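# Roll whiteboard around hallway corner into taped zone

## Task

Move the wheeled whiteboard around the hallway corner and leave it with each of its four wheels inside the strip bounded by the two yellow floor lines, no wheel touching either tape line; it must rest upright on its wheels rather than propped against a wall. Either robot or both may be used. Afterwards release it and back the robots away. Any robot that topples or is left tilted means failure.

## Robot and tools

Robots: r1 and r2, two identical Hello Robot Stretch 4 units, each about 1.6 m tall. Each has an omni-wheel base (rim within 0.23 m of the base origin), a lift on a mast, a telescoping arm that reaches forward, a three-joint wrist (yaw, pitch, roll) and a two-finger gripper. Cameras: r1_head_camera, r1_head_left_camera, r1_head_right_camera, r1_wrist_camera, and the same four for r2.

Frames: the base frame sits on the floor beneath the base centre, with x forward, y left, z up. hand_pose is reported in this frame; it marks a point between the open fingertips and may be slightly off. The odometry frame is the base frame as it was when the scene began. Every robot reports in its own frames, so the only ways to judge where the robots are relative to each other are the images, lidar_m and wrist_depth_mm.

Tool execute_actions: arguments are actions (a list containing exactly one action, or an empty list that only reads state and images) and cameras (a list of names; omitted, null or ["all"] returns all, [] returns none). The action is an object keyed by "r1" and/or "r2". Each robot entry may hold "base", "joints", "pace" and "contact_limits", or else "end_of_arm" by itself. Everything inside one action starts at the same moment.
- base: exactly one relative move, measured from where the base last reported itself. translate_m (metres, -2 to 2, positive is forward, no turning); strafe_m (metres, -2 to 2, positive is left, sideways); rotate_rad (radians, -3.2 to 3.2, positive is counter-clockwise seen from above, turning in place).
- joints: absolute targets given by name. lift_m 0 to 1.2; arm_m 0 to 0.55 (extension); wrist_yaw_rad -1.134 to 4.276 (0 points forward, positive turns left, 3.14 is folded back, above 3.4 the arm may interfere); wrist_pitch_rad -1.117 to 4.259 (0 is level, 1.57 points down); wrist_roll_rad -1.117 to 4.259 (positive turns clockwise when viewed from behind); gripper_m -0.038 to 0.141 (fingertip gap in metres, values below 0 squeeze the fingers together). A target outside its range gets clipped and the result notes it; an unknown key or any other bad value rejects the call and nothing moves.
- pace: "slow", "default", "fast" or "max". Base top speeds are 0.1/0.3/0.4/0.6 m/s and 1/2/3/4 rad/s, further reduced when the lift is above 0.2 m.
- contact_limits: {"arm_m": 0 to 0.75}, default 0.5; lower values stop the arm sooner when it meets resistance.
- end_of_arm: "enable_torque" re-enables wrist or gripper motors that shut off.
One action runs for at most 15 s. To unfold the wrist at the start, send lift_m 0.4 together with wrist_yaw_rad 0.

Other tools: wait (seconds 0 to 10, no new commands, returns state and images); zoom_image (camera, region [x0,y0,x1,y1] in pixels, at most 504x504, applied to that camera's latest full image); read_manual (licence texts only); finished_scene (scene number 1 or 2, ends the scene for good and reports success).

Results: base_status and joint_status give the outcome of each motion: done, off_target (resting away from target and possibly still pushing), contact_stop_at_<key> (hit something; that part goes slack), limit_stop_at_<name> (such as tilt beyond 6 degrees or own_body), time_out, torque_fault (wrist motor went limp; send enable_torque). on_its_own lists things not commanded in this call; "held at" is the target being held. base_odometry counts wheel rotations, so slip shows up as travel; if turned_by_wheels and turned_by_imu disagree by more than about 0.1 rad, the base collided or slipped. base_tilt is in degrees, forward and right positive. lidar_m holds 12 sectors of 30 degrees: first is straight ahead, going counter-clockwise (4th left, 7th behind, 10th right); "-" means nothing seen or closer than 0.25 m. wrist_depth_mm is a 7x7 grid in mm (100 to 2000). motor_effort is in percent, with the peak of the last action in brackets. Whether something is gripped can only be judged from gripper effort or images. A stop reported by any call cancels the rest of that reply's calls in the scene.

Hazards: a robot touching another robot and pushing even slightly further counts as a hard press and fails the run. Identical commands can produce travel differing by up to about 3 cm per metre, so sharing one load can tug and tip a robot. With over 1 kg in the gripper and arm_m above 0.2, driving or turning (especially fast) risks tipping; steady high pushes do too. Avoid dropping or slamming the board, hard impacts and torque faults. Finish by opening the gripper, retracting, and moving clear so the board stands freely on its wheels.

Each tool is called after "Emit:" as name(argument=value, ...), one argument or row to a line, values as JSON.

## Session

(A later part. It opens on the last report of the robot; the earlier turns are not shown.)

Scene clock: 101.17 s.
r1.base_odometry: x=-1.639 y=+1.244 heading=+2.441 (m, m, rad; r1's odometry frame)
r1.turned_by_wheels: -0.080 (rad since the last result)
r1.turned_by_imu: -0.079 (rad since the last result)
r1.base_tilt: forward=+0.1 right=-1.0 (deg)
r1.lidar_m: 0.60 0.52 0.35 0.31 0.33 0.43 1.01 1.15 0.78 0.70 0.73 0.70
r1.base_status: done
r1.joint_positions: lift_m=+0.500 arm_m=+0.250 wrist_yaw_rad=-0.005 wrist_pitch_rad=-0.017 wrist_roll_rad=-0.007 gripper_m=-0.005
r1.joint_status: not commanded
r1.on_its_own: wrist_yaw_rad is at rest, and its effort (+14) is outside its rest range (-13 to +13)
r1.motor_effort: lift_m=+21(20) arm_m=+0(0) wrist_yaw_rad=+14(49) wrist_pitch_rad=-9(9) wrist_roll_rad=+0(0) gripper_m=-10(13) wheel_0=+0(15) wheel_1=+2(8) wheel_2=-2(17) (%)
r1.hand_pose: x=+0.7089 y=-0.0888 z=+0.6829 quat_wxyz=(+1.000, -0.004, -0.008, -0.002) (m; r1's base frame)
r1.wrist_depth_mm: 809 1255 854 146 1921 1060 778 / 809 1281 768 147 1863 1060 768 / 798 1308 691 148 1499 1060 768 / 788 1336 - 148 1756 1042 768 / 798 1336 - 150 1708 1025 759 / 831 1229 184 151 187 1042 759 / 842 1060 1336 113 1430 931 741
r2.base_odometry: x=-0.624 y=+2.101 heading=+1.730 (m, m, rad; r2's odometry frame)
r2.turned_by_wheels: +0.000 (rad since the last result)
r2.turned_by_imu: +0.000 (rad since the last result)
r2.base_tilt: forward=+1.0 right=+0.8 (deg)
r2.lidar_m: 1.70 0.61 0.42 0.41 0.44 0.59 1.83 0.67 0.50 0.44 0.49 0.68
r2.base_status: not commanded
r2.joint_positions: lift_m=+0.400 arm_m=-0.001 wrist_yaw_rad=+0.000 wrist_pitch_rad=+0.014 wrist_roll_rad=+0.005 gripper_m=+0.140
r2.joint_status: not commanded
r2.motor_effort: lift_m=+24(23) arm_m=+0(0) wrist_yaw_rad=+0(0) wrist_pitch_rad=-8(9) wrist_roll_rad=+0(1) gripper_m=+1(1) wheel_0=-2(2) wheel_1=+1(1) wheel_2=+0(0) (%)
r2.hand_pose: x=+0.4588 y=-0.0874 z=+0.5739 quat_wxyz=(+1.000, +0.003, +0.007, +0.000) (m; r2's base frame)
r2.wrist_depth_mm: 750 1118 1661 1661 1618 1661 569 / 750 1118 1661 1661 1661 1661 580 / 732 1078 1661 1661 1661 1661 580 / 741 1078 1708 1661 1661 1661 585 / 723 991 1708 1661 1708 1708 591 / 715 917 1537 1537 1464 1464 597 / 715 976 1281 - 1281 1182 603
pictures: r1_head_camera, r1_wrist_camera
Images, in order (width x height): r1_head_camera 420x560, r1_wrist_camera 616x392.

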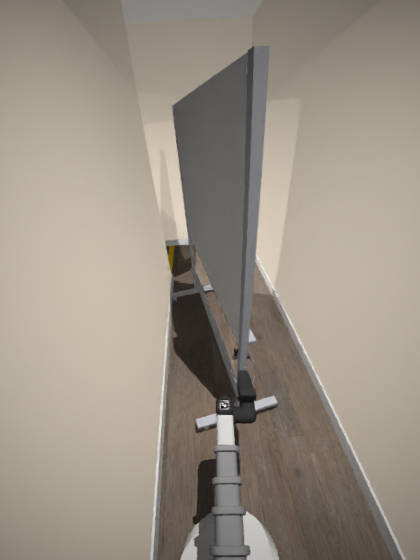

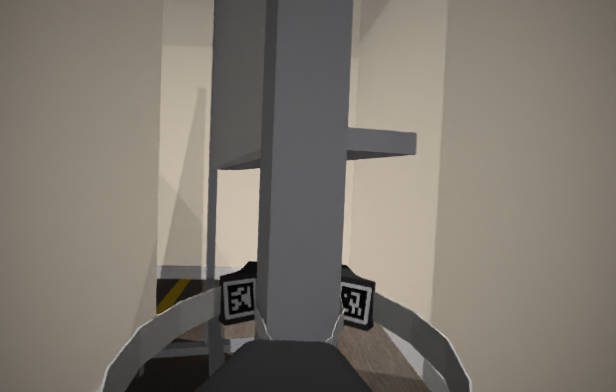

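Emit:
execute_actions(
  actions=[
    {"r1":{"base":{"rotate_rad":0.1},"pace":"slow"}},
  ],
  cameras=[],
)

Emit:
execute_actions(
  actions=[
    {"r1":{"base":{"translate_m":0.25},"pace":"slow"}},
  ],
  cameras=["r1_head_camera","r1_wrist_camera","r2_head_camera"],
)

Scene clock: 108.87 s.
r1.base_odometry: x=-1.639 y=+1.244 heading=+2.541 (m, m, rad; r1's odometry frame)
r1.turned_by_wheels: +0.101 (rad since the last result)
r1.turned_by_imu: +0.099 (rad since the last result)
r1.base_tilt: forward=+0.1 right=-1.0 (deg)
r1.lidar_m: 0.60 0.47 0.32 0.30 0.34 0.47 2.90 1.04 0.76 0.71 0.76 0.67
r1.base_status: done
r1.joint_positions: lift_m=+0.500 arm_m=+0.250 wrist_yaw_rad=+0.006 wrist_pitch_rad=-0.017 wrist_roll_rad=-0.007 gripper_m=-0.005
r1.joint_status: not commanded
r1.on_its_own: wrist_yaw_rad is at rest, and its effort (-16) is outside its rest range (-13 to +13)
r1.motor_effort: lift_m=+20(20) arm_m=+1(1) wrist_yaw_rad=-16(59) wrist_pitch_rad=-7(8) wrist_roll_rad=+0(0) gripper_m=-11(9) wheel_0=+2(15) wheel_1=+0(9) wheel_2=+5(16) (%)
r1.hand_pose: x=+0.7097 y=-0.0858 z=+0.6830 quat_wxyz=(+1.000, -0.003, -0.008, +0.003) (m; r1's base frame)
r1.wrist_depth_mm: 585 854 1576 150 - 1464 991 / 597 866 1464 151 - 1430 991 / 585 866 1464 153 - 1430 960 / 591 891 1537 153 - 1397 976 / 597 891 1397 154 - 1397 960 / 615 854 182 156 1808 1366 931 / 621 759 1397 113 1397 1281 931
r2.base_odometry: x=-0.624 y=+2.101 heading=+1.730 (m, m, rad; r2's odometry frame)
r2.turned_by_wheels: +0.000 (rad since the last result)
r2.turned_by_imu: +0.000 (rad since the last result)
r2.base_tilt: forward=+1.0 right=+0.7 (deg)
r2.lidar_m: 1.67 0.62 0.43 0.40 0.43 0.62 1.81 0.69 0.49 0.46 0.48 0.70
r2.base_status: not commanded
r2.joint_positions: lift_m=+0.400 arm_m=-0.001 wrist_yaw_rad=+0.000 wrist_pitch_rad=+0.014 wrist_roll_rad=+0.005 gripper_m=+0.140
r2.joint_status: not commanded
r2.motor_effort: lift_m=+24(23) arm_m=+0(0) wrist_yaw_rad=+0(0) wrist_pitch_rad=-8(9) wrist_roll_rad=-2(1) gripper_m=+2(3) wheel_0=-3(2) wheel_1=+1(1) wheel_2=+0(0) (%)
r2.hand_pose: x=+0.4588 y=-0.0874 z=+0.5739 quat_wxyz=(+1.000, +0.003, +0.007, +0.000) (m; r2's base frame)
r2.wrist_depth_mm: 750 1138 1618 1618 1661 1618 569 / 741 1118 1661 1661 1661 1661 574 / 741 1098 1708 1708 1661 1661 580 / 732 1060 1708 1708 1708 1708 580 / 723 991 1708 1708 1708 1661 591 / 723 917 1537 1537 1499 1464 603 / 715 976 1308 - 1308 1160 603
pictures: none
No camera images: the call's "cameras" was empty. Leave "cameras" out to get every camera's image.

Scene clock: 112.67 s.
r1.base_odometry: x=-1.845 y=+1.385 heading=+2.542 (m, m, rad; r1's odometry frame)
r1.turned_by_wheels: +0.000 (rad since the last result)
r1.turned_by_imu: +0.000 (rad since the last result)
r1.base_tilt: forward=+0.2 right=-1.1 (deg)
r1.lidar_m: 0.59 0.47 0.33 0.30 0.33 0.47 1.35 1.02 0.76 0.71 0.76 0.66
r1.base_status: done
r1.joint_positions: lift_m=+0.500 arm_m=+0.250 wrist_yaw_rad=-0.003 wrist_pitch_rad=-0.017 wrist_roll_rad=-0.007 gripper_m=-0.005
r1.joint_status: not commanded
r1.motor_effort: lift_m=+21(20) arm_m=+1(1) wrist_yaw_rad=+7(26) wrist_pitch_rad=-5(7) wrist_roll_rad=+1(0) gripper_m=-9(11) wheel_0=+5(11) wheel_1=+5(5) wheel_2=-6(15) (%)
r1.hand_pose: x=+0.7089 y=-0.0883 z=+0.6831 quat_wxyz=(+1.000, -0.004, -0.009, -0.002) (m; r1's base frame)
r1.wrist_depth_mm: 603 878 - 128 - 1430 976 / 609 891 - 129 - 1397 976 / 603 904 - 130 192 1397 960 / 609 904 - 131 - 1397 931 / 609 931 - 132 - 1366 946 / 621 878 183 133 1808 1336 917 / 634 768 1366 112 1430 1229 917
r2.base_odometry: x=-0.624 y=+2.101 heading=+1.730 (m, m, rad; r2's odometry frame)
r2.turned_by_wheels: +0.000 (rad since the last result)
r2.turned_by_imu: +0.000 (rad since the last result)
r2.base_tilt: forward=+1.0 right=+0.8 (deg)
r2.lidar_m: 1.69 0.60 0.44 0.41 0.43 0.62 1.83 0.69 0.49 0.46 0.49 0.71
r2.base_status: not commanded
r2.joint_positions: lift_m=+0.400 arm_m=-0.001 wrist_yaw_rad=+0.000 wrist_pitch_rad=+0.014 wrist_roll_rad=+0.005 gripper_m=+0.140
r2.joint_status: not commanded
r2.motor_effort: lift_m=+23(24) arm_m=+0(0) wrist_yaw_rad=+0(0) wrist_pitch_rad=-9(9) wrist_roll_rad=-3(3) gripper_m=+2(2) wheel_0=-2(2) wheel_1=+1(1) wheel_2=+0(0) (%)
r2.hand_pose: x=+0.4588 y=-0.0874 z=+0.5739 quat_wxyz=(+1.000, +0.003, +0.007, +0.000) (m; r2's base frame)
r2.wrist_depth_mm: 750 1138 1661 1661 1618 1661 569 / 741 1118 1618 1661 1618 1661 574 / 732 1078 1708 1661 1661 1708 574 / 723 1078 1708 1708 1708 1708 585 / 723 991 1708 1708 1708 866 591 / 715 917 1537 1537 1464 878 597 / 723 976 1281 - 1308 1118 603
pictures: r1_head_camera, r1_wrist_camera, r2_head_camera
Images, in order (width x height): r1_head_camera 420x560, r1_wrist_camera 616x392, r2_head_camera 420x560.

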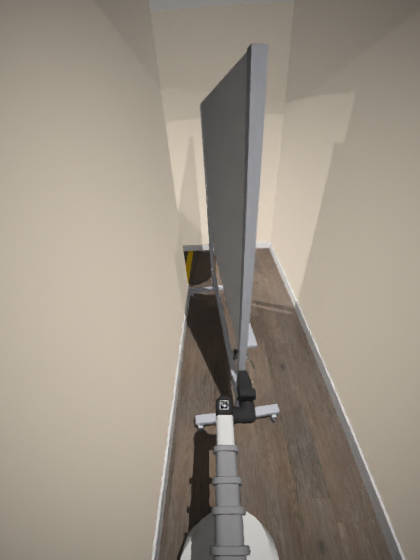

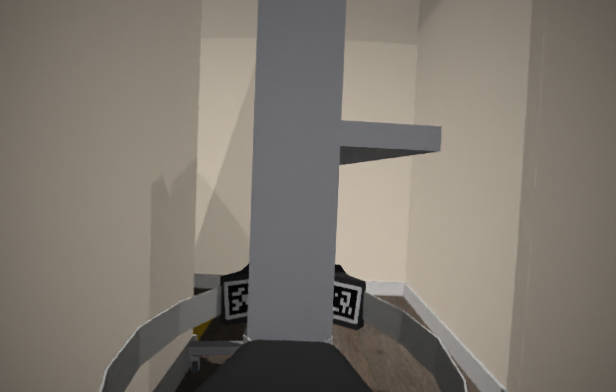

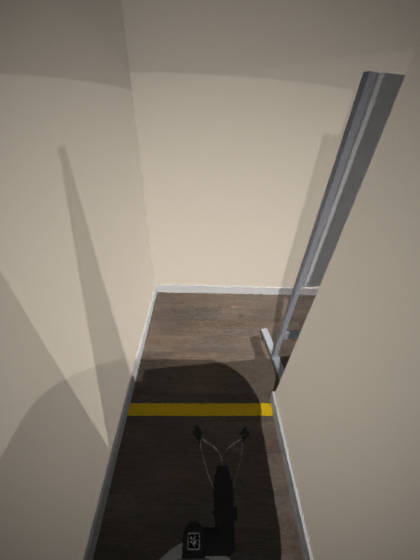

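Emit:
execute_actions(
  actions=[
    {"r1":{"base":{"translate_m":0.45},"pace":"slow"}},
  ],
  cameras=["r1_head_camera","r2_wrist_camera","r2_head_camera"],
)

Scene clock: 126.43 s.
r1.base_odometry: x=-2.216 y=+1.638 heading=+2.542 (m, m, rad; r1's odometry frame)
r1.turned_by_wheels: +0.000 (rad since the last result)
r1.turned_by_imu: +0.000 (rad since the last result)
r1.base_tilt: forward=+0.2 right=-0.9 (deg)
r1.lidar_m: 0.59 0.47 0.32 0.30 0.34 0.48 1.41 1.06 0.75 0.72 0.77 0.66
r1.base_status: done
r1.joint_positions: lift_m=+0.500 arm_m=+0.250 wrist_yaw_rad=-0.003 wrist_pitch_rad=-0.017 wrist_roll_rad=-0.007 gripper_m=-0.005
r1.joint_status: not commanded
r1.motor_effort: lift_m=+21(20) arm_m=+1(1) wrist_yaw_rad=+8(14) wrist_pitch_rad=-6(6) wrist_roll_rad=+0(0) gripper_m=-9(8) wheel_0=+5(7) wheel_1=+3(7) wheel_2=-7(9) (%)
r1.hand_pose: x=+0.7089 y=-0.0882 z=+0.6831 quat_wxyz=(+1.000, -0.004, -0.009, -0.001) (m; r1's base frame)
r1.wrist_depth_mm: 597 866 1863 128 1863 1464 976 / 603 891 1863 129 1863 1397 960 / 597 904 1863 130 193 1397 960 / 609 917 1983 131 1921 1397 960 / 603 917 1921 132 1863 1366 946 / 627 866 183 133 1808 1336 917 / 627 768 1366 113 1430 1229 917
r2.base_odometry: x=-0.624 y=+2.101 heading=+1.730 (m, m, rad; r2's odometry frame)
r2.turned_by_wheels: +0.000 (rad since the last result)
r2.turned_by_imu: -0.001 (rad since the last result)
r2.base_tilt: forward=+1.0 right=+0.8 (deg)
r2.lidar_m: 0.86 0.62 0.44 0.39 0.44 0.62 1.84 0.69 0.48 0.45 0.49 0.67
r2.base_status: not commanded
r2.joint_positions: lift_m=+0.400 arm_m=-0.001 wrist_yaw_rad=+0.000 wrist_pitch_rad=+0.014 wrist_roll_rad=+0.005 gripper_m=+0.140
r2.joint_status: not commanded
r2.motor_effort: lift_m=+24(24) arm_m=+0(0) wrist_yaw_rad=+1(0) wrist_pitch_rad=-8(8) wrist_roll_rad=+0(3) gripper_m=+0(1) wheel_0=-3(2) wheel_1=+1(1) wheel_2=+0(0) (%)
r2.hand_pose: x=+0.4588 y=-0.0874 z=+0.5739 quat_wxyz=(+1.000, +0.003, +0.007, +0.000) (m; r2's base frame)
r2.wrist_depth_mm: 750 1118 1661 1661 878 891 569 / 750 1098 1661 1661 878 904 574 / 732 1078 1661 1661 1661 1661 580 / 723 1078 1661 1708 1661 1661 585 / 723 991 1708 1661 1661 1708 591 / 715 946 1537 866 904 931 597 / 715 976 1308 - 1281 1182 603
pictures: r1_head_camera, r2_head_camera, r2_wrist_camera
Images, in order (width x height): r1_head_camera 420x560, r2_head_camera 420x560, r2_wrist_camera 616x392.

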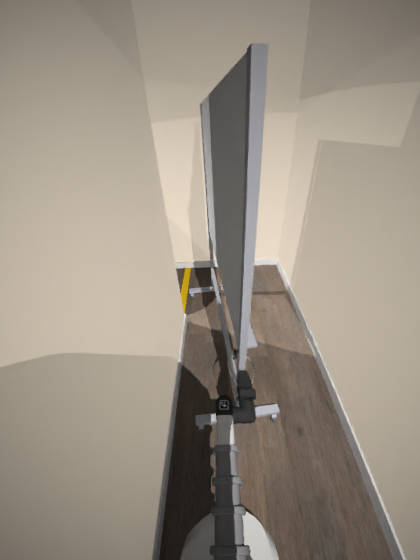

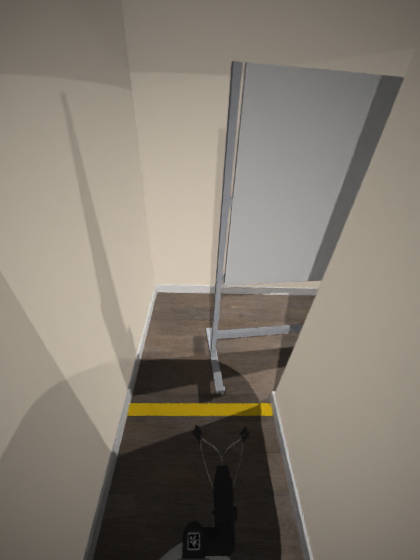

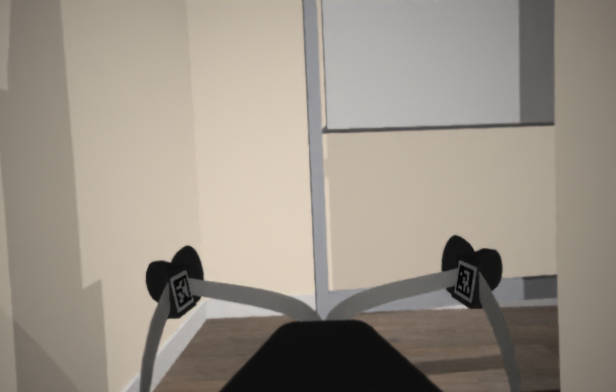

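Emit:
execute_actions(
  actions=[
    {"r2":{"base":{"translate_m":0.44},"joints":{"arm_m":0.25}},"r1":{"joints":{"gripper_m":0.03}}},
  ],
  cameras=["r2_wrist_camera"],
)

Scene clock: 134.30 s.
r1.base_odometry: x=-2.216 y=+1.638 heading=+2.542 (m, m, rad; r1's odometry frame)
r1.turned_by_wheels: +0.000 (rad since the last result)
r1.turned_by_imu: +0.000 (rad since the last result)
r1.base_tilt: forward=+0.1 right=-1.0 (deg)
r1.lidar_m: 0.60 0.45 0.31 0.29 0.30 0.47 1.42 1.06 0.77 0.70 0.76 0.64
r1.base_status: not commanded
r1.joint_positions: lift_m=+0.500 arm_m=+0.250 wrist_yaw_rad=-0.003 wrist_pitch_rad=-0.017 wrist_roll_rad=-0.007 gripper_m=+0.030
r1.joint_status: all done
r1.motor_effort: lift_m=+21(20) arm_m=+1(1) wrist_yaw_rad=+8(9) wrist_pitch_rad=-6(7) wrist_roll_rad=+0(0) gripper_m=-9(3) wheel_0=+5(5) wheel_1=+3(3) wheel_2=-7(7) (%)
r1.hand_pose: x=+0.7089 y=-0.0884 z=+0.6831 quat_wxyz=(+1.000, -0.004, -0.009, -0.002) (m; r1's base frame)
r1.wrist_depth_mm: 597 866 1921 136 1863 1430 946 / 603 878 1863 137 1921 1397 946 / 603 891 1863 138 191 1397 960 / 603 904 1983 139 1921 1366 946 / 609 931 1921 140 1921 1397 946 / 627 854 189 141 194 1336 931 / 627 820 1397 112 1366 1229 917
r2.base_odometry: x=-0.694 y=+2.536 heading=+1.730 (m, m, rad; r2's odometry frame)
r2.turned_by_wheels: +0.000 (rad since the last result)
r2.turned_by_imu: -0.001 (rad since the last result)
r2.base_tilt: forward=+1.0 right=+0.8 (deg)
r2.lidar_m: 0.46 0.60 0.44 0.41 0.42 0.62 1.81 0.67 0.48 0.45 0.49 0.43
r2.base_status: done
r2.joint_positions: lift_m=+0.400 arm_m=+0.248 wrist_yaw_rad=+0.000 wrist_pitch_rad=+0.014 wrist_roll_rad=+0.005 gripper_m=+0.140
r2.joint_status: all done
r2.motor_effort: lift_m=+23(24) arm_m=+9(9) wrist_yaw_rad=+0(0) wrist_pitch_rad=-8(9) wrist_roll_rad=+0(1) gripper_m=+2(1) wheel_0=+0(5) wheel_1=-1(2) wheel_2=+2(7) (%)
r2.hand_pose: x=+0.7078 y=-0.0874 z=+0.5739 quat_wxyz=(+1.000, +0.003, +0.007, +0.000) (m; r2's base frame)
r2.wrist_depth_mm: 750 991 976 177 976 991 976 / 741 991 991 178 991 991 991 / 741 1025 1008 179 1008 1008 1008 / 732 1008 1008 180 991 1008 1008 / 723 991 1025 182 1008 1008 1008 / 715 917 1025 180 1025 1008 1008 / 707 976 1008 - 1025 1042 1025
pictures: r2_wrist_camera
Images, in order (width x height): r2_wrist_camera 616x392.

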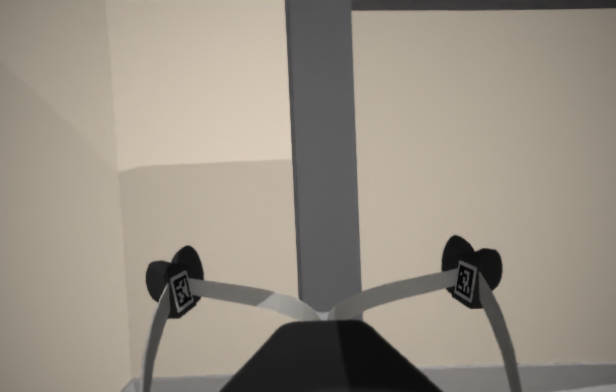

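Emit:
execute_actions(
  actions=[
    {"r2":{"joints":{"gripper_m":0.02}}},
  ],
  cameras=[],
)

Emit:
execute_actions(
  actions=[
    {"r1":{"base":{"strafe_m":-0.22},"pace":"slow"}},
  ],
  cameras=[],
)

Emit:
execute_actions(
  actions=[
    {"r1":{"base":{"translate_m":0.08},"pace":"slow"},"r2":{"base":{"translate_m":-0.3},"pace":"slow"}},
  ],
  cameras=["r1_head_camera","r1_wrist_camera","r2_head_camera"],
)

Scene clock: 152.20 s.
r1.base_odometry: x=-2.216 y=+1.638 heading=+2.542 (m, m, rad; r1's odometry frame)
r1.turned_by_wheels: +0.000 (rad since the last result)
r1.turned_by_imu: +0.000 (rad since the last result)
r1.base_tilt: forward=+0.2 right=-1.0 (deg)
r1.lidar_m: 0.59 0.47 0.32 0.29 0.32 0.49 1.42 1.06 0.76 0.71 0.77 0.69
r1.base_status: not commanded
r1.joint_positions: lift_m=+0.500 arm_m=+0.250 wrist_yaw_rad=-0.001 wrist_pitch_rad=-0.017 wrist_roll_rad=-0.007 gripper_m=+0.030
r1.joint_status: not commanded
r1.motor_effort: lift_m=+20(21) arm_m=+1(1) wrist_yaw_rad=+3(9) wrist_pitch_rad=-6(7) wrist_roll_rad=+0(0) gripper_m=-9(8) wheel_0=+5(5) wheel_1=+3(3) wheel_2=-6(7) (%)
r1.hand_pose: x=+0.7091 y=-0.0878 z=+0.6830 quat_wxyz=(+1.000, -0.004, -0.009, -0.001) (m; r1's base frame)
r1.wrist_depth_mm: 597 866 1863 136 1863 1430 960 / 597 878 1863 137 1863 1397 960 / 597 891 1863 138 192 1430 960 / 597 917 1921 139 1863 1397 946 / 603 931 1921 140 1983 1397 946 / 621 866 189 141 195 1366 931 / 627 820 1366 112 1430 1255 917
r2.base_odometry: x=-0.694 y=+2.536 heading=+1.730 (m, m, rad; r2's odometry frame)
r2.turned_by_wheels: +0.000 (rad since the last result)
r2.turned_by_imu: -0.001 (rad since the last result)
r2.base_tilt: forward=+1.0 right=+0.8 (deg)
r2.lidar_m: 0.48 0.61 0.44 0.40 0.43 0.63 1.81 0.68 0.48 0.45 0.49 0.43
r2.base_status: not commanded
r2.joint_positions: lift_m=+0.400 arm_m=+0.249 wrist_yaw_rad=-0.002 wrist_pitch_rad=+0.014 wrist_roll_rad=+0.005 gripper_m=+0.020
r2.joint_status: all done
r2.motor_effort: lift_m=+24(24) arm_m=+8(9) wrist_yaw_rad=+6(7) wrist_pitch_rad=-7(8) wrist_roll_rad=-2(2) gripper_m=-3(7) wheel_0=-2(1) wheel_1=-1(1) wheel_2=+1(2) (%)
r2.hand_pose: x=+0.7077 y=-0.0881 z=+0.5739 quat_wxyz=(+1.000, +0.003, +0.007, -0.001) (m; r2's base frame)
r2.wrist_depth_mm: 759 991 976 175 991 991 976 / 750 991 991 177 1008 991 991 / 750 991 1008 177 991 991 991 / 741 1008 1008 178 1008 991 1008 / 732 1008 1008 180 1008 1008 1008 / 723 1025 1008 180 190 1025 1008 / 715 991 1025 - 1025 1008 1025
pictures: none
No camera images: the call's "cameras" was empty. Leave "cameras" out to get every camera's image.

Scene clock: 155.53 s.
r1.base_odometry: x=-2.093 y=+1.820 heading=+2.543 (m, m, rad; r1's odometry frame)
r1.turned_by_wheels: +0.001 (rad since the last result)
r1.turned_by_imu: +0.004 (rad since the last result)
r1.base_tilt: forward=+0.2 right=-0.9 (deg)
r1.lidar_m: 0.65 0.77 0.56 0.52 0.56 0.80 2.05 0.73 0.54 0.49 0.51 0.72
r1.base_status: done
r1.joint_positions: lift_m=+0.500 arm_m=+0.250 wrist_yaw_rad=+0.006 wrist_pitch_rad=-0.017 wrist_roll_rad=-0.007 gripper_m=+0.030
r1.joint_status: not commanded
r1.on_its_own: wrist_yaw_rad is at rest, and its effort (-19) is outside its rest range (-13 to +13)
r1.motor_effort: lift_m=+20(21) arm_m=+1(1) wrist_yaw_rad=-19(27) wrist_pitch_rad=-7(7) wrist_roll_rad=+0(0) gripper_m=-4(13) wheel_0=+10(12) wheel_1=-1(6) wheel_2=+5(4) (%)
r1.hand_pose: x=+0.7098 y=-0.0855 z=+0.6830 quat_wxyz=(+1.000, -0.003, -0.009, +0.003) (m; r1's base frame)
r1.wrist_depth_mm: 878 1863 917 176 1863 1008 699 / 878 1863 778 178 1863 1008 668 / 866 1921 683 179 1756 1008 668 / 891 1921 1863 180 1863 976 661 / 891 1921 1921 202 1863 960 661 / 917 1618 186 182 1336 946 654 / 917 1336 1366 112 1430 866 654
r2.base_odometry: x=-0.694 y=+2.536 heading=+1.730 (m, m, rad; r2's odometry frame)
r2.turned_by_wheels: +0.000 (rad since the last result)
r2.turned_by_imu: +0.000 (rad since the last result)
r2.base_tilt: forward=+1.1 right=+0.8 (deg)
r2.lidar_m: 0.52 0.61 0.44 0.42 0.45 0.64 1.80 0.68 0.49 0.46 0.48 0.45
r2.base_status: not commanded
r2.joint_positions: lift_m=+0.400 arm_m=+0.249 wrist_yaw_rad=-0.002 wrist_pitch_rad=+0.014 wrist_roll_rad=+0.005 gripper_m=+0.020
r2.joint_status: not commanded
r2.motor_effort: lift_m=+24(24) arm_m=+8(8) wrist_yaw_rad=+5(10) wrist_pitch_rad=-8(8) wrist_roll_rad=-4(2) gripper_m=-5(8) wheel_0=-2(3) wheel_1=-1(2) wheel_2=+1(1) (%)
r2.hand_pose: x=+0.7078 y=-0.0880 z=+0.5739 quat_wxyz=(+1.000, +0.003, +0.007, -0.001) (m; r2's base frame)
r2.wrist_depth_mm: 759 976 976 175 991 991 324 / 750 976 991 175 1008 991 991 / 741 991 1008 176 1008 1008 991 / 741 1008 1008 178 1008 1008 1008 / 732 1008 1008 179 1008 1025 1008 / 723 1025 188 177 187 1025 1025 / 723 976 1025 - 1025 1008 1025
pictures: none
No camera images: the call's "cameras" was empty. Leave "cameras" out to get every camera's image.

Scene clock: 159.80 s.
r1.base_odometry: x=-2.159 y=+1.865 heading=+2.545 (m, m, rad; r1's odometry frame)
r1.turned_by_wheels: +0.002 (rad since the last result)
r1.turned_by_imu: +0.003 (rad since the last result)
r1.base_tilt: forward=+0.2 right=-1.0 (deg)
r1.lidar_m: 0.64 0.75 0.55 0.53 0.56 0.78 2.02 0.75 0.52 0.50 0.53 0.74
r1.base_status: done
r1.joint_positions: lift_m=+0.500 arm_m=+0.251 wrist_yaw_rad=+0.024 wrist_pitch_rad=-0.016 wrist_roll_rad=-0.007 gripper_m=+0.030
r1.joint_status: not commanded
r1.on_its_own: wrist_yaw_rad is at rest, and its effort (-70) is outside its rest range (-13 to +13)
r1.motor_effort: lift_m=+20(20) arm_m=-4(4) wrist_yaw_rad=-70(69) wrist_pitch_rad=-9(9) wrist_roll_rad=+0(0) gripper_m=-17(20) wheel_0=+5(11) wheel_1=+4(7) wheel_2=+16(14) (%)
r1.hand_pose: x=+0.7120 y=-0.0804 z=+0.6828 quat_wxyz=(+1.000, -0.003, -0.008, +0.012) (m; r1's base frame)
r1.wrist_depth_mm: 831 1863 289 185 1756 1098 741 / 854 1808 286 187 1808 1118 715 / 842 1255 317 189 1863 1078 707 / 842 1921 1808 190 1808 1060 707 / 842 1863 1863 192 1808 1042 699 / 878 1808 193 190 1499 1025 683 / 878 750 1430 112 1397 946 691
r2.base_odometry: x=-0.646 y=+2.240 heading=+1.727 (m, m, rad; r2's odometry frame)
r2.turned_by_wheels: -0.003 (rad since the last result)
r2.turned_by_imu: -0.005 (rad since the last result)
r2.base_tilt: forward=+1.1 right=+0.8 (deg)
r2.lidar_m: 0.64 0.62 0.44 0.41 0.43 0.61 1.78 0.70 0.48 0.44 0.47 0.48
r2.base_status: done
r2.joint_positions: lift_m=+0.400 arm_m=+0.250 wrist_yaw_rad=-0.018 wrist_pitch_rad=+0.014 wrist_roll_rad=+0.005 gripper_m=+0.020
r2.joint_status: not commanded
r2.on_its_own: wrist_yaw_rad is at rest, and its effort (+50) is outside its rest range (-13 to +13)
r2.motor_effort: lift_m=+24(24) arm_m=+3(8) wrist_yaw_rad=+50(51) wrist_pitch_rad=-10(9) wrist_roll_rad=-2(0) gripper_m=-17(18) wheel_0=-25(26) wheel_1=-10(10) wheel_2=-6(7) (%)
r2.hand_pose: x=+0.7073 y=-0.0925 z=+0.5737 quat_wxyz=(+1.000, +0.003, +0.007, -0.009) (m; r2's base frame)
r2.wrist_depth_mm: 820 1255 1281 189 263 309 320 / 809 1255 1281 192 1308 1308 1308 / 798 1205 1281 1308 1281 1281 1336 / 788 1205 1281 1281 1308 1336 1336 / 778 1182 1308 202 184 1308 1336 / 778 1160 188 191 185 1336 1336 / 778 1060 1205 - 1255 1160 1182
pictures: r1_head_camera, r1_wrist_camera, r2_head_camera
Images, in order (width x height): r1_head_camera 420x560, r1_wrist_camera 616x392, r2_head_camera 420x560.

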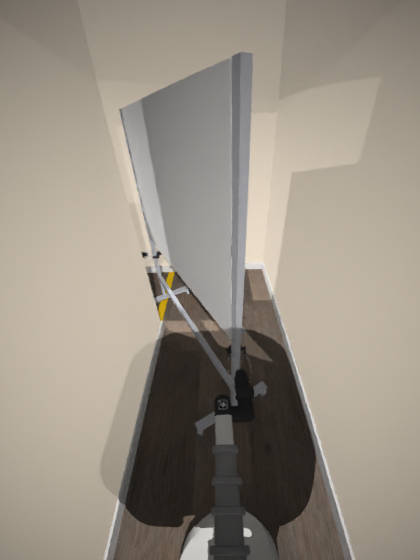

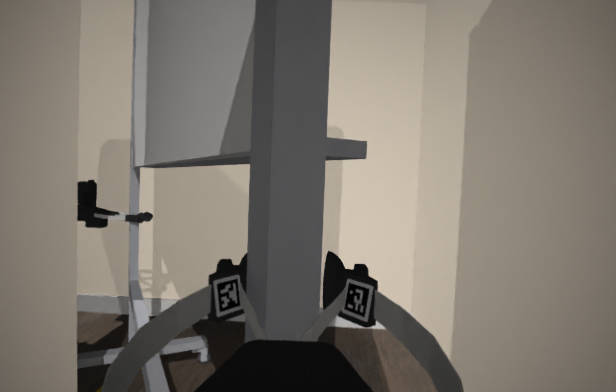

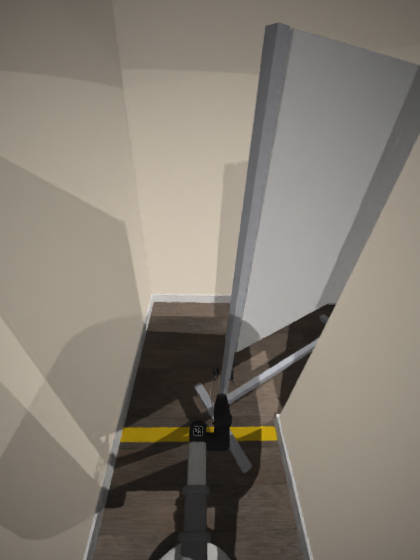

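Emit:
execute_actions(
  actions=[
    {"r1":{"joints":{"gripper_m":0.12}},"r2":{"joints":{"gripper_m":0.035}}},
  ],
  cameras=[],
)

Emit:
execute_actions(
  actions=[
    {"r1":{"base":{"translate_m":0.2},"pace":"slow"},"r2":{"base":{"strafe_m":0.1},"pace":"slow"}},
  ],
  cameras=["r1_head_camera","r1_wrist_camera","r2_head_camera"],
)

Scene clock: 167.40 s.
r1.base_odometry: x=-2.159 y=+1.865 heading=+2.544 (m, m, rad; r1's odometry frame)
r1.turned_by_wheels: -0.001 (rad since the last result)
r1.turned_by_imu: -0.001 (rad since the last result)
r1.base_tilt: forward=+0.2 right=-1.1 (deg)
r1.lidar_m: 0.67 0.77 0.54 0.51 0.56 0.79 2.03 0.71 0.52 0.49 0.53 0.72
r1.base_status: not commanded
r1.joint_positions: lift_m=+0.500 arm_m=+0.251 wrist_yaw_rad=+0.000 wrist_pitch_rad=-0.017 wrist_roll_rad=-0.007 gripper_m=+0.120
r1.joint_status: all done
r1.motor_effort: lift_m=+20(21) arm_m=-4(4) wrist_yaw_rad=+1(71) wrist_pitch_rad=-9(10) wrist_roll_rad=+0(0) gripper_m=+3(14) wheel_0=+4(6) wheel_1=+2(4) wheel_2=+4(16) (%)
r1.hand_pose: x=+0.7100 y=-0.0873 z=+0.6829 quat_wxyz=(+1.000, -0.004, -0.008, +0.000) (m; r1's base frame)
r1.wrist_depth_mm: 878 778 193 1756 1756 991 683 / 904 750 194 1808 1756 976 661 / 891 715 193 1808 1863 976 654 / 891 1808 195 1863 1808 960 654 / 904 1808 196 1863 1756 946 640 / 1308 1255 194 1863 1281 866 654 / 946 1281 197 112 1397 854 654
r2.base_odometry: x=-0.646 y=+2.240 heading=+1.729 (m, m, rad; r2's odometry frame)
r2.turned_by_wheels: +0.002 (rad since the last result)
r2.turned_by_imu: +0.002 (rad since the last result)
r2.base_tilt: forward=+1.0 right=+0.8 (deg)
r2.lidar_m: 0.58 0.61 0.45 0.41 0.42 0.60 1.79 0.67 0.48 0.45 0.49 0.49
r2.base_status: not commanded
r2.joint_positions: lift_m=+0.400 arm_m=+0.250 wrist_yaw_rad=-0.009 wrist_pitch_rad=+0.014 wrist_roll_rad=+0.005 gripper_m=+0.035
r2.joint_status: all done
r2.on_its_own: wrist_yaw_rad is at rest, and its effort (+26) is outside its rest range (-13 to +13)
r2.motor_effort: lift_m=+24(24) arm_m=+3(3) wrist_yaw_rad=+26(53) wrist_pitch_rad=-9(10) wrist_roll_rad=-2(2) gripper_m=-5(18) wheel_0=-7(25) wheel_1=-2(11) wheel_2=-5(8) (%)
r2.hand_pose: x=+0.7081 y=-0.0900 z=+0.5739 quat_wxyz=(+1.000, +0.003, +0.007, -0.005) (m; r2's base frame)
r2.wrist_depth_mm: 778 1182 1255 189 281 309 320 / 778 1160 1281 192 1281 1308 1308 / 759 1160 1308 196 1281 1308 1308 / 750 1118 1308 199 1281 1336 1308 / 741 1118 1308 202 191 1336 1336 / 741 1098 194 185 187 1308 1336 / 732 1008 1281 - 1281 1138 1182
pictures: none
No camera images: the call's "cameras" was empty. Leave "cameras" out to get every camera's image.

Scene clock: 170.70 s.
r1.base_odometry: x=-2.324 y=+1.977 heading=+2.544 (m, m, rad; r1's odometry frame)
r1.turned_by_wheels: +0.001 (rad since the last result)
r1.turned_by_imu: +0.001 (rad since the last result)
r1.base_tilt: forward=+0.2 right=-1.0 (deg)
r1.lidar_m: 0.58 0.75 0.54 0.52 0.54 0.78 2.04 0.75 0.52 0.49 0.54 0.71
r1.base_status: done
r1.joint_positions: lift_m=+0.500 arm_m=+0.250 wrist_yaw_rad=+0.000 wrist_pitch_rad=-0.017 wrist_roll_rad=-0.007 gripper_m=+0.120
r1.joint_status: not commanded
r1.motor_effort: lift_m=+21(20) arm_m=-1(4) wrist_yaw_rad=+0(9) wrist_pitch_rad=-7(8) wrist_roll_rad=+1(1) gripper_m=-2(4) wheel_0=+8(11) wheel_1=+3(7) wheel_2=-4(8) (%)
r1.hand_pose: x=+0.7096 y=-0.0874 z=+0.6830 quat_wxyz=(+1.000, -0.004, -0.009, +0.000) (m; r1's base frame)
r1.wrist_depth_mm: 1618 580 195 137 1618 991 691 / 1618 564 193 138 1576 991 668 / 1618 609 212 140 1661 976 676 / 1618 1618 1618 141 1708 960 661 / 1661 1618 1661 143 1618 976 654 / 1708 1025 169 144 202 891 668 / 1336 1281 1366 112 1397 866 654
r2.base_odometry: x=-0.745 y=+2.224 heading=+1.729 (m, m, rad; r2's odometry frame)
r2.turned_by_wheels: +0.000 (rad since the last result)
r2.turned_by_imu: -0.001 (rad since the last result)
r2.base_tilt: forward=+1.1 right=+0.8 (deg)
r2.lidar_m: 0.59 0.46 0.32 0.30 0.34 0.46 1.38 0.82 0.58 0.56 0.55 0.49
r2.base_status: done
r2.joint_positions: lift_m=+0.400 arm_m=+0.250 wrist_yaw_rad=+0.000 wrist_pitch_rad=+0.014 wrist_roll_rad=+0.005 gripper_m=+0.035
r2.joint_status: not commanded
r2.motor_effort: lift_m=+24(24) arm_m=+3(3) wrist_yaw_rad=+1(35) wrist_pitch_rad=-8(8) wrist_roll_rad=-2(1) gripper_m=-2(9) wheel_0=-1(16) wheel_1=+1(7) wheel_2=+0(4) (%)
r2.hand_pose: x=+0.7088 y=-0.0875 z=+0.5739 quat_wxyz=(+1.000, +0.003, +0.007, +0.000) (m; r2's base frame)
r2.wrist_depth_mm: 615 917 1281 173 303 310 322 / 609 917 1281 173 1281 1281 1281 / 603 891 1281 176 1281 1308 1281 / 597 891 1308 178 1308 1308 1281 / 591 866 1308 178 1281 1308 1308 / 591 866 193 175 193 1308 1308 / 580 798 1255 - 1281 1118 1182
pictures: r1_head_camera, r1_wrist_camera, r2_head_camera
Images, in order (width x height): r1_head_camera 420x560, r1_wrist_camera 616x392, r2_head_camera 420x560.

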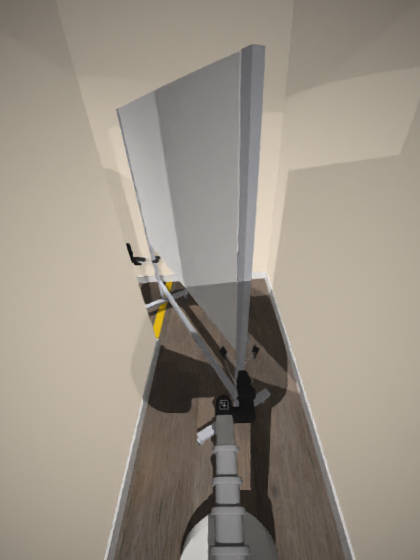

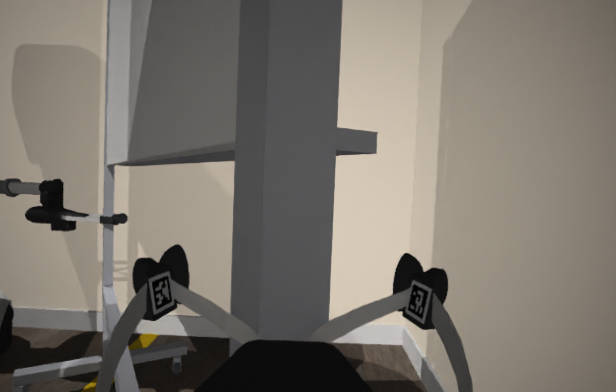

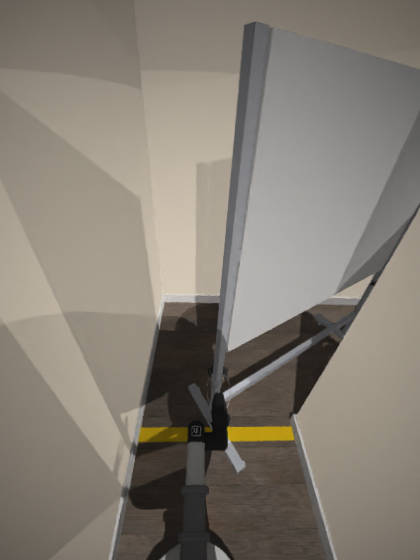

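Relaxed. Both move, with r1 leading more.

Emit:
execute_actions(
  actions=[
    {"r1":{"base":{"translate_m":0.23},"pace":"slow"},"r2":{"base":{"translate_m":-0.25},"pace":"slow"}},
  ],
  cameras=["r1_head_camera","r1_wrist_camera","r2_head_camera"],
)

Scene clock: 181.13 s.
r1.base_odometry: x=-2.514 y=+2.107 heading=+2.544 (m, m, rad; r1's odometry frame)
r1.turned_by_wheels: +0.000 (rad since the last result)
r1.turned_by_imu: -0.002 (rad since the last result)
r1.base_tilt: forward=+0.2 right=-0.9 (deg)
r1.lidar_m: 0.51 0.77 0.53 0.51 0.52 0.76 2.07 0.73 0.53 0.51 0.52 0.74
r1.base_status: done
r1.joint_positions: lift_m=+0.500 arm_m=+0.250 wrist_yaw_rad=-0.008 wrist_pitch_rad=-0.018 wrist_roll_rad=-0.007 gripper_m=+0.120
r1.joint_status: not commanded
r1.on_its_own: wrist_yaw_rad is at rest, and its effort (+23) is outside its rest range (-13 to +13)
r1.motor_effort: lift_m=+20(20) arm_m=-1(1) wrist_yaw_rad=+23(36) wrist_pitch_rad=-5(7) wrist_roll_rad=+0(1) gripper_m=-1(0) wheel_0=+1(8) wheel_1=+2(6) wheel_2=-9(14) (%)
r1.hand_pose: x=+0.7088 y=-0.0897 z=+0.6832 quat_wxyz=(+1.000, -0.004, -0.009, -0.004) (m; r1's base frame)
r1.wrist_depth_mm: 384 233 166 125 1397 960 668 / 384 234 166 125 1397 946 661 / 449 265 180 125 1397 960 640 / 1430 1430 1430 127 1430 946 640 / 1397 1397 1430 129 1464 878 634 / 1430 1464 1464 130 1255 759 640 / 1336 1366 1430 112 1336 831 640
r2.base_odometry: x=-0.705 y=+1.977 heading=+1.730 (m, m, rad; r2's odometry frame)
r2.turned_by_wheels: +0.001 (rad since the last result)
r2.turned_by_imu: +0.003 (rad since the last result)
r2.base_tilt: forward=+1.0 right=+0.8 (deg)
r2.lidar_m: 0.62 0.46 0.32 0.31 0.31 0.48 1.40 0.84 0.59 0.56 0.58 0.55
r2.base_status: done
r2.joint_positions: lift_m=+0.400 arm_m=+0.250 wrist_yaw_rad=+0.009 wrist_pitch_rad=+0.014 wrist_roll_rad=+0.005 gripper_m=+0.035
r2.joint_status: not commanded
r2.on_its_own: wrist_yaw_rad is at rest, and its effort (-25) is outside its rest range (-13 to +13)
r2.motor_effort: lift_m=+24(24) arm_m=+3(3) wrist_yaw_rad=-25(34) wrist_pitch_rad=-9(8) wrist_roll_rad=-2(3) gripper_m=-5(6) wheel_0=+5(9) wheel_1=+2(7) wheel_2=+5(8) (%)
r2.hand_pose: x=+0.7096 y=-0.0849 z=+0.5739 quat_wxyz=(+1.000, +0.003, +0.007, +0.004) (m; r2's base frame)
r2.wrist_depth_mm: 591 878 1499 185 301 364 621 / 585 866 1464 186 1537 512 699 / 585 842 1430 188 1537 1537 1499 / 574 842 1397 191 1537 1537 1499 / 569 831 1397 191 1537 1537 1537 / 569 820 195 185 193 1537 1397 / 559 715 1229 - 1281 1078 668
pictures: r1_head_camera, r1_wrist_camera, r2_head_camera
Images, in order (width x height): r1_head_camera 420x560, r1_wrist_camera 616x392, r2_head_camera 420x560.

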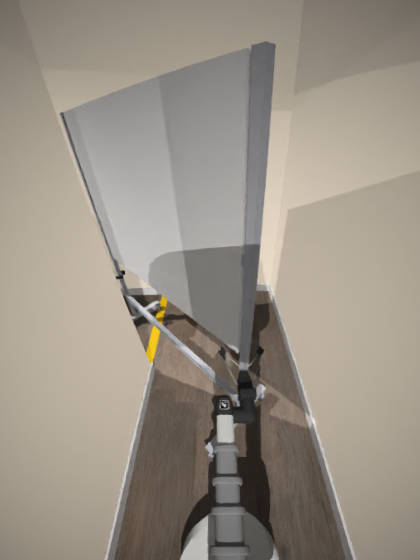

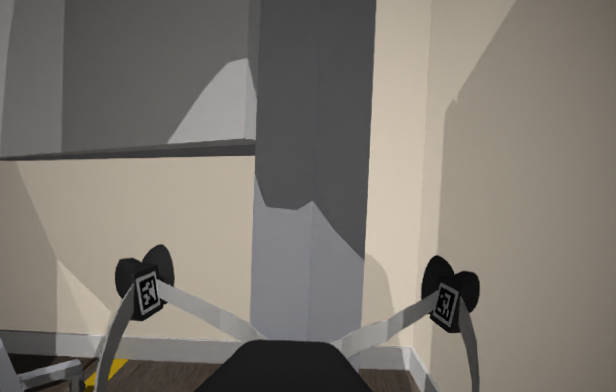

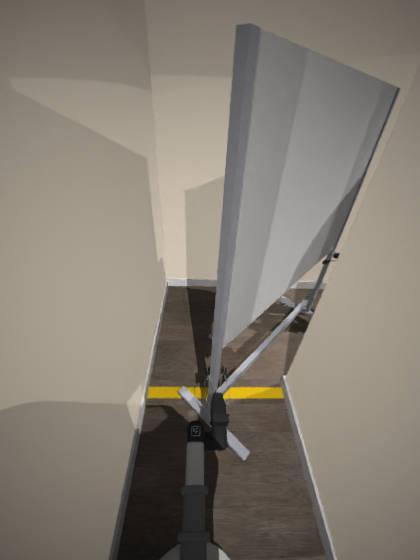

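Emit:
execute_actions(
  actions=[
    {"r1":{"base":{"translate_m":0.2},"pace":"slow"},"r2":{"base":{"translate_m":-0.3},"pace":"slow"}},
  ],
  cameras=["r1_head_camera","r1_wrist_camera","r2_head_camera"],
)

Scene clock: 191.57 s.
r1.base_odometry: x=-2.679 y=+2.219 heading=+2.544 (m, m, rad; r1's odometry frame)
r1.turned_by_wheels: +0.000 (rad since the last result)
r1.turned_by_imu: +0.000 (rad since the last result)
r1.base_tilt: forward=+0.1 right=-0.9 (deg)
r1.lidar_m: 0.42 0.74 0.55 0.52 0.55 0.79 2.03 0.75 0.55 0.50 0.55 0.75
r1.base_status: done
r1.joint_positions: lift_m=+0.500 arm_m=+0.250 wrist_yaw_rad=-0.001 wrist_pitch_rad=-0.017 wrist_roll_rad=-0.007 gripper_m=+0.120
r1.joint_status: not commanded
r1.motor_effort: lift_m=+21(20) arm_m=-1(1) wrist_yaw_rad=+3(24) wrist_pitch_rad=-6(6) wrist_roll_rad=+0(0) gripper_m=-3(0) wheel_0=+5(7) wheel_1=+5(5) wheel_2=-5(15) (%)
r1.hand_pose: x=+0.7094 y=-0.0878 z=+0.6831 quat_wxyz=(+1.000, -0.003, -0.009, -0.001) (m; r1's base frame)
r1.wrist_depth_mm: 234 189 160 134 1182 991 691 / 236 190 162 135 1205 976 668 / 258 202 167 135 1205 976 668 / 1229 1229 1229 135 1229 960 661 / 1255 1255 1229 137 1229 960 654 / 1255 1281 173 139 204 831 661 / 1255 1229 1255 113 1255 866 654
r2.base_odometry: x=-0.658 y=+1.681 heading=+1.730 (m, m, rad; r2's odometry frame)
r2.turned_by_wheels: +0.000 (rad since the last result)
r2.turned_by_imu: +0.001 (rad since the last result)
r2.base_tilt: forward=+1.0 right=+0.8 (deg)
r2.lidar_m: 0.73 0.45 0.32 0.31 0.32 0.46 1.40 0.82 0.57 0.55 0.57 0.69
r2.base_status: done
r2.joint_positions: lift_m=+0.400 arm_m=+0.250 wrist_yaw_rad=+0.000 wrist_pitch_rad=+0.014 wrist_roll_rad=+0.005 gripper_m=+0.035
r2.joint_status: not commanded
r2.motor_effort: lift_m=+24(23) arm_m=+3(3) wrist_yaw_rad=-1(26) wrist_pitch_rad=-9(7) wrist_roll_rad=-1(1) gripper_m=-2(8) wheel_0=-1(3) wheel_1=-1(8) wheel_2=+1(12) (%)
r2.hand_pose: x=+0.7089 y=-0.0873 z=+0.5739 quat_wxyz=(+1.000, +0.003, +0.007, +0.000) (m; r2's base frame)
r2.wrist_depth_mm: 603 904 1808 309 462 1229 699 / 597 904 1808 309 549 1229 699 / 591 878 1756 307 1863 1808 707 / 591 866 1708 307 1863 1808 723 / 580 854 1464 304 1808 1808 715 / 580 842 193 301 193 1430 732 / 574 778 1229 - 591 1078 732
pictures: r1_head_camera, r1_wrist_camera, r2_head_camera
Images, in order (width x height): r1_head_camera 420x560, r1_wrist_camera 616x392, r2_head_camera 420x560.

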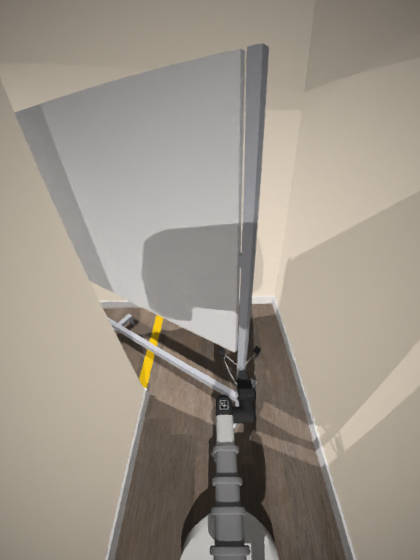

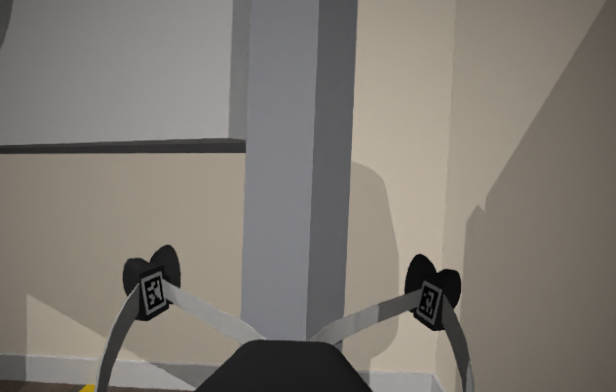

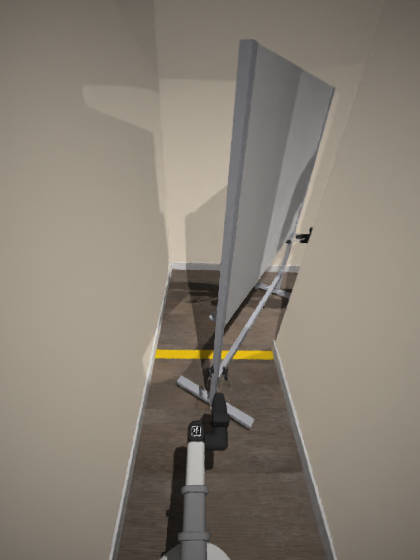

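Emit:
execute_actions(
  actions=[
    {"r2":{"joints":{"gripper_m":0.13}}},
  ],
  cameras=[],
)

Emit:
execute_actions(
  actions=[
    {"r2":{"base":{"translate_m":0.15},"pace":"slow"}},
  ],
  cameras=["r2_wrist_camera"],
)

Emit:
execute_actions(
  actions=[
    {"r2":{"joints":{"gripper_m":0.005}}},
  ],
  cameras=["r2_wrist_camera"],
)

Scene clock: 208.73 s.
r1.base_odometry: x=-2.679 y=+2.219 heading=+2.544 (m, m, rad; r1's odometry frame)
r1.turned_by_wheels: +0.000 (rad since the last result)
r1.turned_by_imu: +0.000 (rad since the last result)
r1.base_tilt: forward=+0.2 right=-0.9 (deg)
r1.lidar_m: 0.39 0.75 0.53 0.51 0.56 0.80 2.09 0.75 0.53 0.51 0.52 0.75
r1.base_status: not commanded
r1.joint_positions: lift_m=+0.500 arm_m=+0.250 wrist_yaw_rad=-0.001 wrist_pitch_rad=-0.017 wrist_roll_rad=-0.007 gripper_m=+0.120
r1.joint_status: not commanded
r1.motor_effort: lift_m=+20(21) arm_m=-1(1) wrist_yaw_rad=+4(4) wrist_pitch_rad=-6(6) wrist_roll_rad=+0(0) gripper_m=-2(0) wheel_0=+5(5) wheel_1=+5(5) wheel_2=-5(5) (%)
r1.hand_pose: x=+0.7094 y=-0.0878 z=+0.6831 quat_wxyz=(+1.000, -0.003, -0.009, -0.001) (m; r1's base frame)
r1.wrist_depth_mm: 234 189 160 134 1205 991 691 / 235 190 161 134 1229 976 668 / 259 202 167 135 1205 960 661 / 1229 1229 1229 135 1229 976 661 / 1255 1255 1229 137 1255 931 661 / 1255 1229 174 139 204 831 654 / 1255 1255 1255 113 1255 866 647
r2.base_odometry: x=-0.658 y=+1.681 heading=+1.730 (m, m, rad; r2's odometry frame)
r2.turned_by_wheels: +0.000 (rad since the last result)
r2.turned_by_imu: +0.000 (rad since the last result)
r2.base_tilt: forward=+1.0 right=+0.8 (deg)
r2.lidar_m: 0.74 0.45 0.32 0.30 0.33 0.48 1.38 0.84 0.60 0.54 0.60 0.69
r2.base_status: not commanded
r2.joint_positions: lift_m=+0.400 arm_m=+0.250 wrist_yaw_rad=+0.000 wrist_pitch_rad=+0.014 wrist_roll_rad=+0.005 gripper_m=+0.130
r2.joint_status: all done
r2.motor_effort: lift_m=+24(24) arm_m=+3(3) wrist_yaw_rad=+0(1) wrist_pitch_rad=-8(8) wrist_roll_rad=-3(1) gripper_m=-4(9) wheel_0=-1(1) wheel_1=-1(1) wheel_2=+1(0) (%)
r2.hand_pose: x=+0.7089 y=-0.0873 z=+0.5739 quat_wxyz=(+1.000, +0.003, +0.007, +0.000) (m; r2's base frame)
r2.wrist_depth_mm: 609 904 1808 309 462 1229 699 / 603 904 1756 307 544 1205 707 / 597 878 1708 307 1808 1808 707 / 591 866 1661 306 1808 1808 715 / 580 809 1618 1863 1863 1863 715 / 580 788 1281 300 1464 768 723 / 574 798 1229 - 597 1138 741
pictures: none
No camera images: the call's "cameras" was empty. Leave "cameras" out to get every camera's image.

Scene clock: 211.53 s.
r1.base_odometry: x=-2.679 y=+2.219 heading=+2.544 (m, m, rad; r1's odometry frame)
r1.turned_by_wheels: +0.000 (rad since the last result)
r1.turned_by_imu: +0.000 (rad since the last result)
r1.base_tilt: forward=+0.1 right=-1.1 (deg)
r1.lidar_m: 0.39 0.76 0.55 0.51 0.55 0.78 2.06 0.75 0.55 0.50 0.53 0.74
r1.base_status: not commanded
r1.joint_positions: lift_m=+0.500 arm_m=+0.250 wrist_yaw_rad=-0.001 wrist_pitch_rad=-0.017 wrist_roll_rad=-0.007 gripper_m=+0.120
r1.joint_status: not commanded
r1.motor_effort: lift_m=+21(20) arm_m=-1(1) wrist_yaw_rad=+1(3) wrist_pitch_rad=-6(6) wrist_roll_rad=+0(0) gripper_m=-2(1) wheel_0=+5(5) wheel_1=+5(5) wheel_2=-5(5) (%)
r1.hand_pose: x=+0.7094 y=-0.0878 z=+0.6831 quat_wxyz=(+1.000, -0.003, -0.009, -0.001) (m; r1's base frame)
r1.wrist_depth_mm: 234 189 161 134 1229 1025 683 / 235 190 162 134 1229 976 661 / 259 203 167 135 1229 976 668 / 1229 1255 1229 135 1255 960 661 / 1255 1229 1255 137 1229 946 654 / 1229 1255 174 139 204 831 668 / 1255 1255 1281 112 1255 866 654
r2.base_odometry: x=-0.682 y=+1.829 heading=+1.730 (m, m, rad; r2's odometry frame)
r2.turned_by_wheels: +0.000 (rad since the last result)
r2.turned_by_imu: -0.001 (rad since the last result)
r2.base_tilt: forward=+1.0 right=+0.8 (deg)
r2.lidar_m: 0.60 0.46 0.32 0.31 0.33 0.47 1.42 0.83 0.59 0.55 0.59 0.57
r2.base_status: done
r2.joint_positions: lift_m=+0.400 arm_m=+0.250 wrist_yaw_rad=+0.000 wrist_pitch_rad=+0.014 wrist_roll_rad=+0.005 gripper_m=+0.130
r2.joint_status: not commanded
r2.motor_effort: lift_m=+23(23) arm_m=+3(3) wrist_yaw_rad=+2(2) wrist_pitch_rad=-8(8) wrist_roll_rad=+0(1) gripper_m=-1(3) wheel_0=+1(3) wheel_1=+0(1) wheel_2=+0(6) (%)
r2.hand_pose: x=+0.7088 y=-0.0876 z=+0.5739 quat_wxyz=(+1.000, +0.003, +0.007, +0.000) (m; r2's base frame)
r2.wrist_depth_mm: 615 904 1661 147 300 603 1661 / 597 904 1661 149 492 668 1708 / 591 891 1661 151 1708 1708 1229 / 591 866 1708 150 1708 1708 1661 / 580 798 1661 151 1708 1255 1756 / 574 798 1281 150 1464 917 1618 / 580 788 1229 - 1281 603 1138
pictures: r2_wrist_camera
Images, in order (width x height): r2_wrist_camera 616x392.

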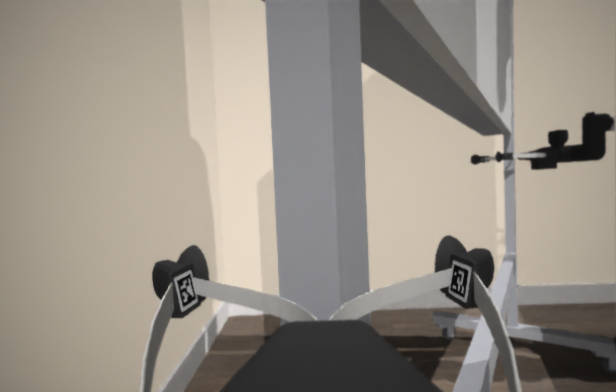

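Scene clock: 213.70 s.
r1.base_odometry: x=-2.679 y=+2.219 heading=+2.544 (m, m, rad; r1's odometry frame)
r1.turned_by_wheels: +0.000 (rad since the last result)
r1.turned_by_imu: +0.000 (rad since the last result)
r1.base_tilt: forward=+0.2 right=-1.0 (deg)
r1.lidar_m: 0.38 0.77 0.55 0.52 0.56 0.79 2.08 0.75 0.55 0.50 0.52 0.76
r1.base_status: not commanded
r1.joint_positions: lift_m=+0.500 arm_m=+0.250 wrist_yaw_rad=-0.001 wrist_pitch_rad=-0.017 wrist_roll_rad=-0.007 gripper_m=+0.120
r1.joint_status: not commanded
r1.motor_effort: lift_m=+20(21) arm_m=-1(1) wrist_yaw_rad=+4(3) wrist_pitch_rad=-6(7) wrist_roll_rad=+0(0) gripper_m=-3(2) wheel_0=+5(5) wheel_1=+5(5) wheel_2=-5(5) (%)
r1.hand_pose: x=+0.7094 y=-0.0878 z=+0.6831 quat_wxyz=(+1.000, -0.003, -0.009, -0.001) (m; r1's base frame)
r1.wrist_depth_mm: 236 190 161 135 1205 1008 683 / 236 190 163 135 1205 976 661 / 260 204 167 136 1255 976 661 / 1229 1229 1229 136 1255 976 661 / 1255 1255 1255 138 1229 946 647 / 1255 1255 173 140 215 866 654 / 1281 1255 1255 113 1255 866 647
r2.base_odometry: x=-0.682 y=+1.829 heading=+1.730 (m, m, rad; r2's odometry frame)
r2.turned_by_wheels: +0.000 (rad since the last result)
r2.turned_by_imu: +0.000 (rad since the last result)
r2.base_tilt: forward=+1.0 right=+0.8 (deg)
r2.lidar_m: 0.59 0.47 0.33 0.31 0.33 0.48 1.40 0.83 0.59 0.56 0.60 0.54
r2.base_status: not commanded
r2.joint_positions: lift_m=+0.400 arm_m=+0.250 wrist_yaw_rad=+0.000 wrist_pitch_rad=+0.014 wrist_roll_rad=+0.005 gripper_m=+0.005
r2.joint_status: all done
r2.motor_effort: lift_m=+24(24) arm_m=+3(3) wrist_yaw_rad=-1(1) wrist_pitch_rad=-8(8) wrist_roll_rad=-4(2) gripper_m=-10(10) wheel_0=+1(1) wheel_1=+0(1) wheel_2=+0(1) (%)
r2.hand_pose: x=+0.7089 y=-0.0873 z=+0.5739 quat_wxyz=(+1.000, +0.003, +0.007, +0.000) (m; r2's base frame)
r2.wrist_depth_mm: 609 917 1708 147 300 591 1618 / 603 891 1661 148 488 661 1661 / 597 878 1661 150 1661 1661 1229 / 591 878 1708 149 1756 1661 1661 / 585 854 1576 150 1661 1661 1708 / 580 842 186 149 183 931 1661 / 574 750 1229 - 1281 1060 1138
pictures: r2_wrist_camera
Images, in order (width x height): r2_wrist_camera 616x392.

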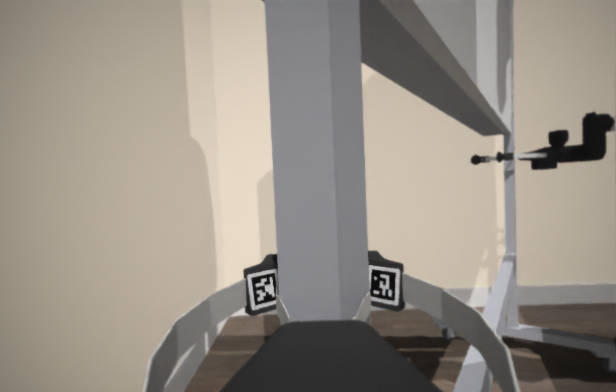

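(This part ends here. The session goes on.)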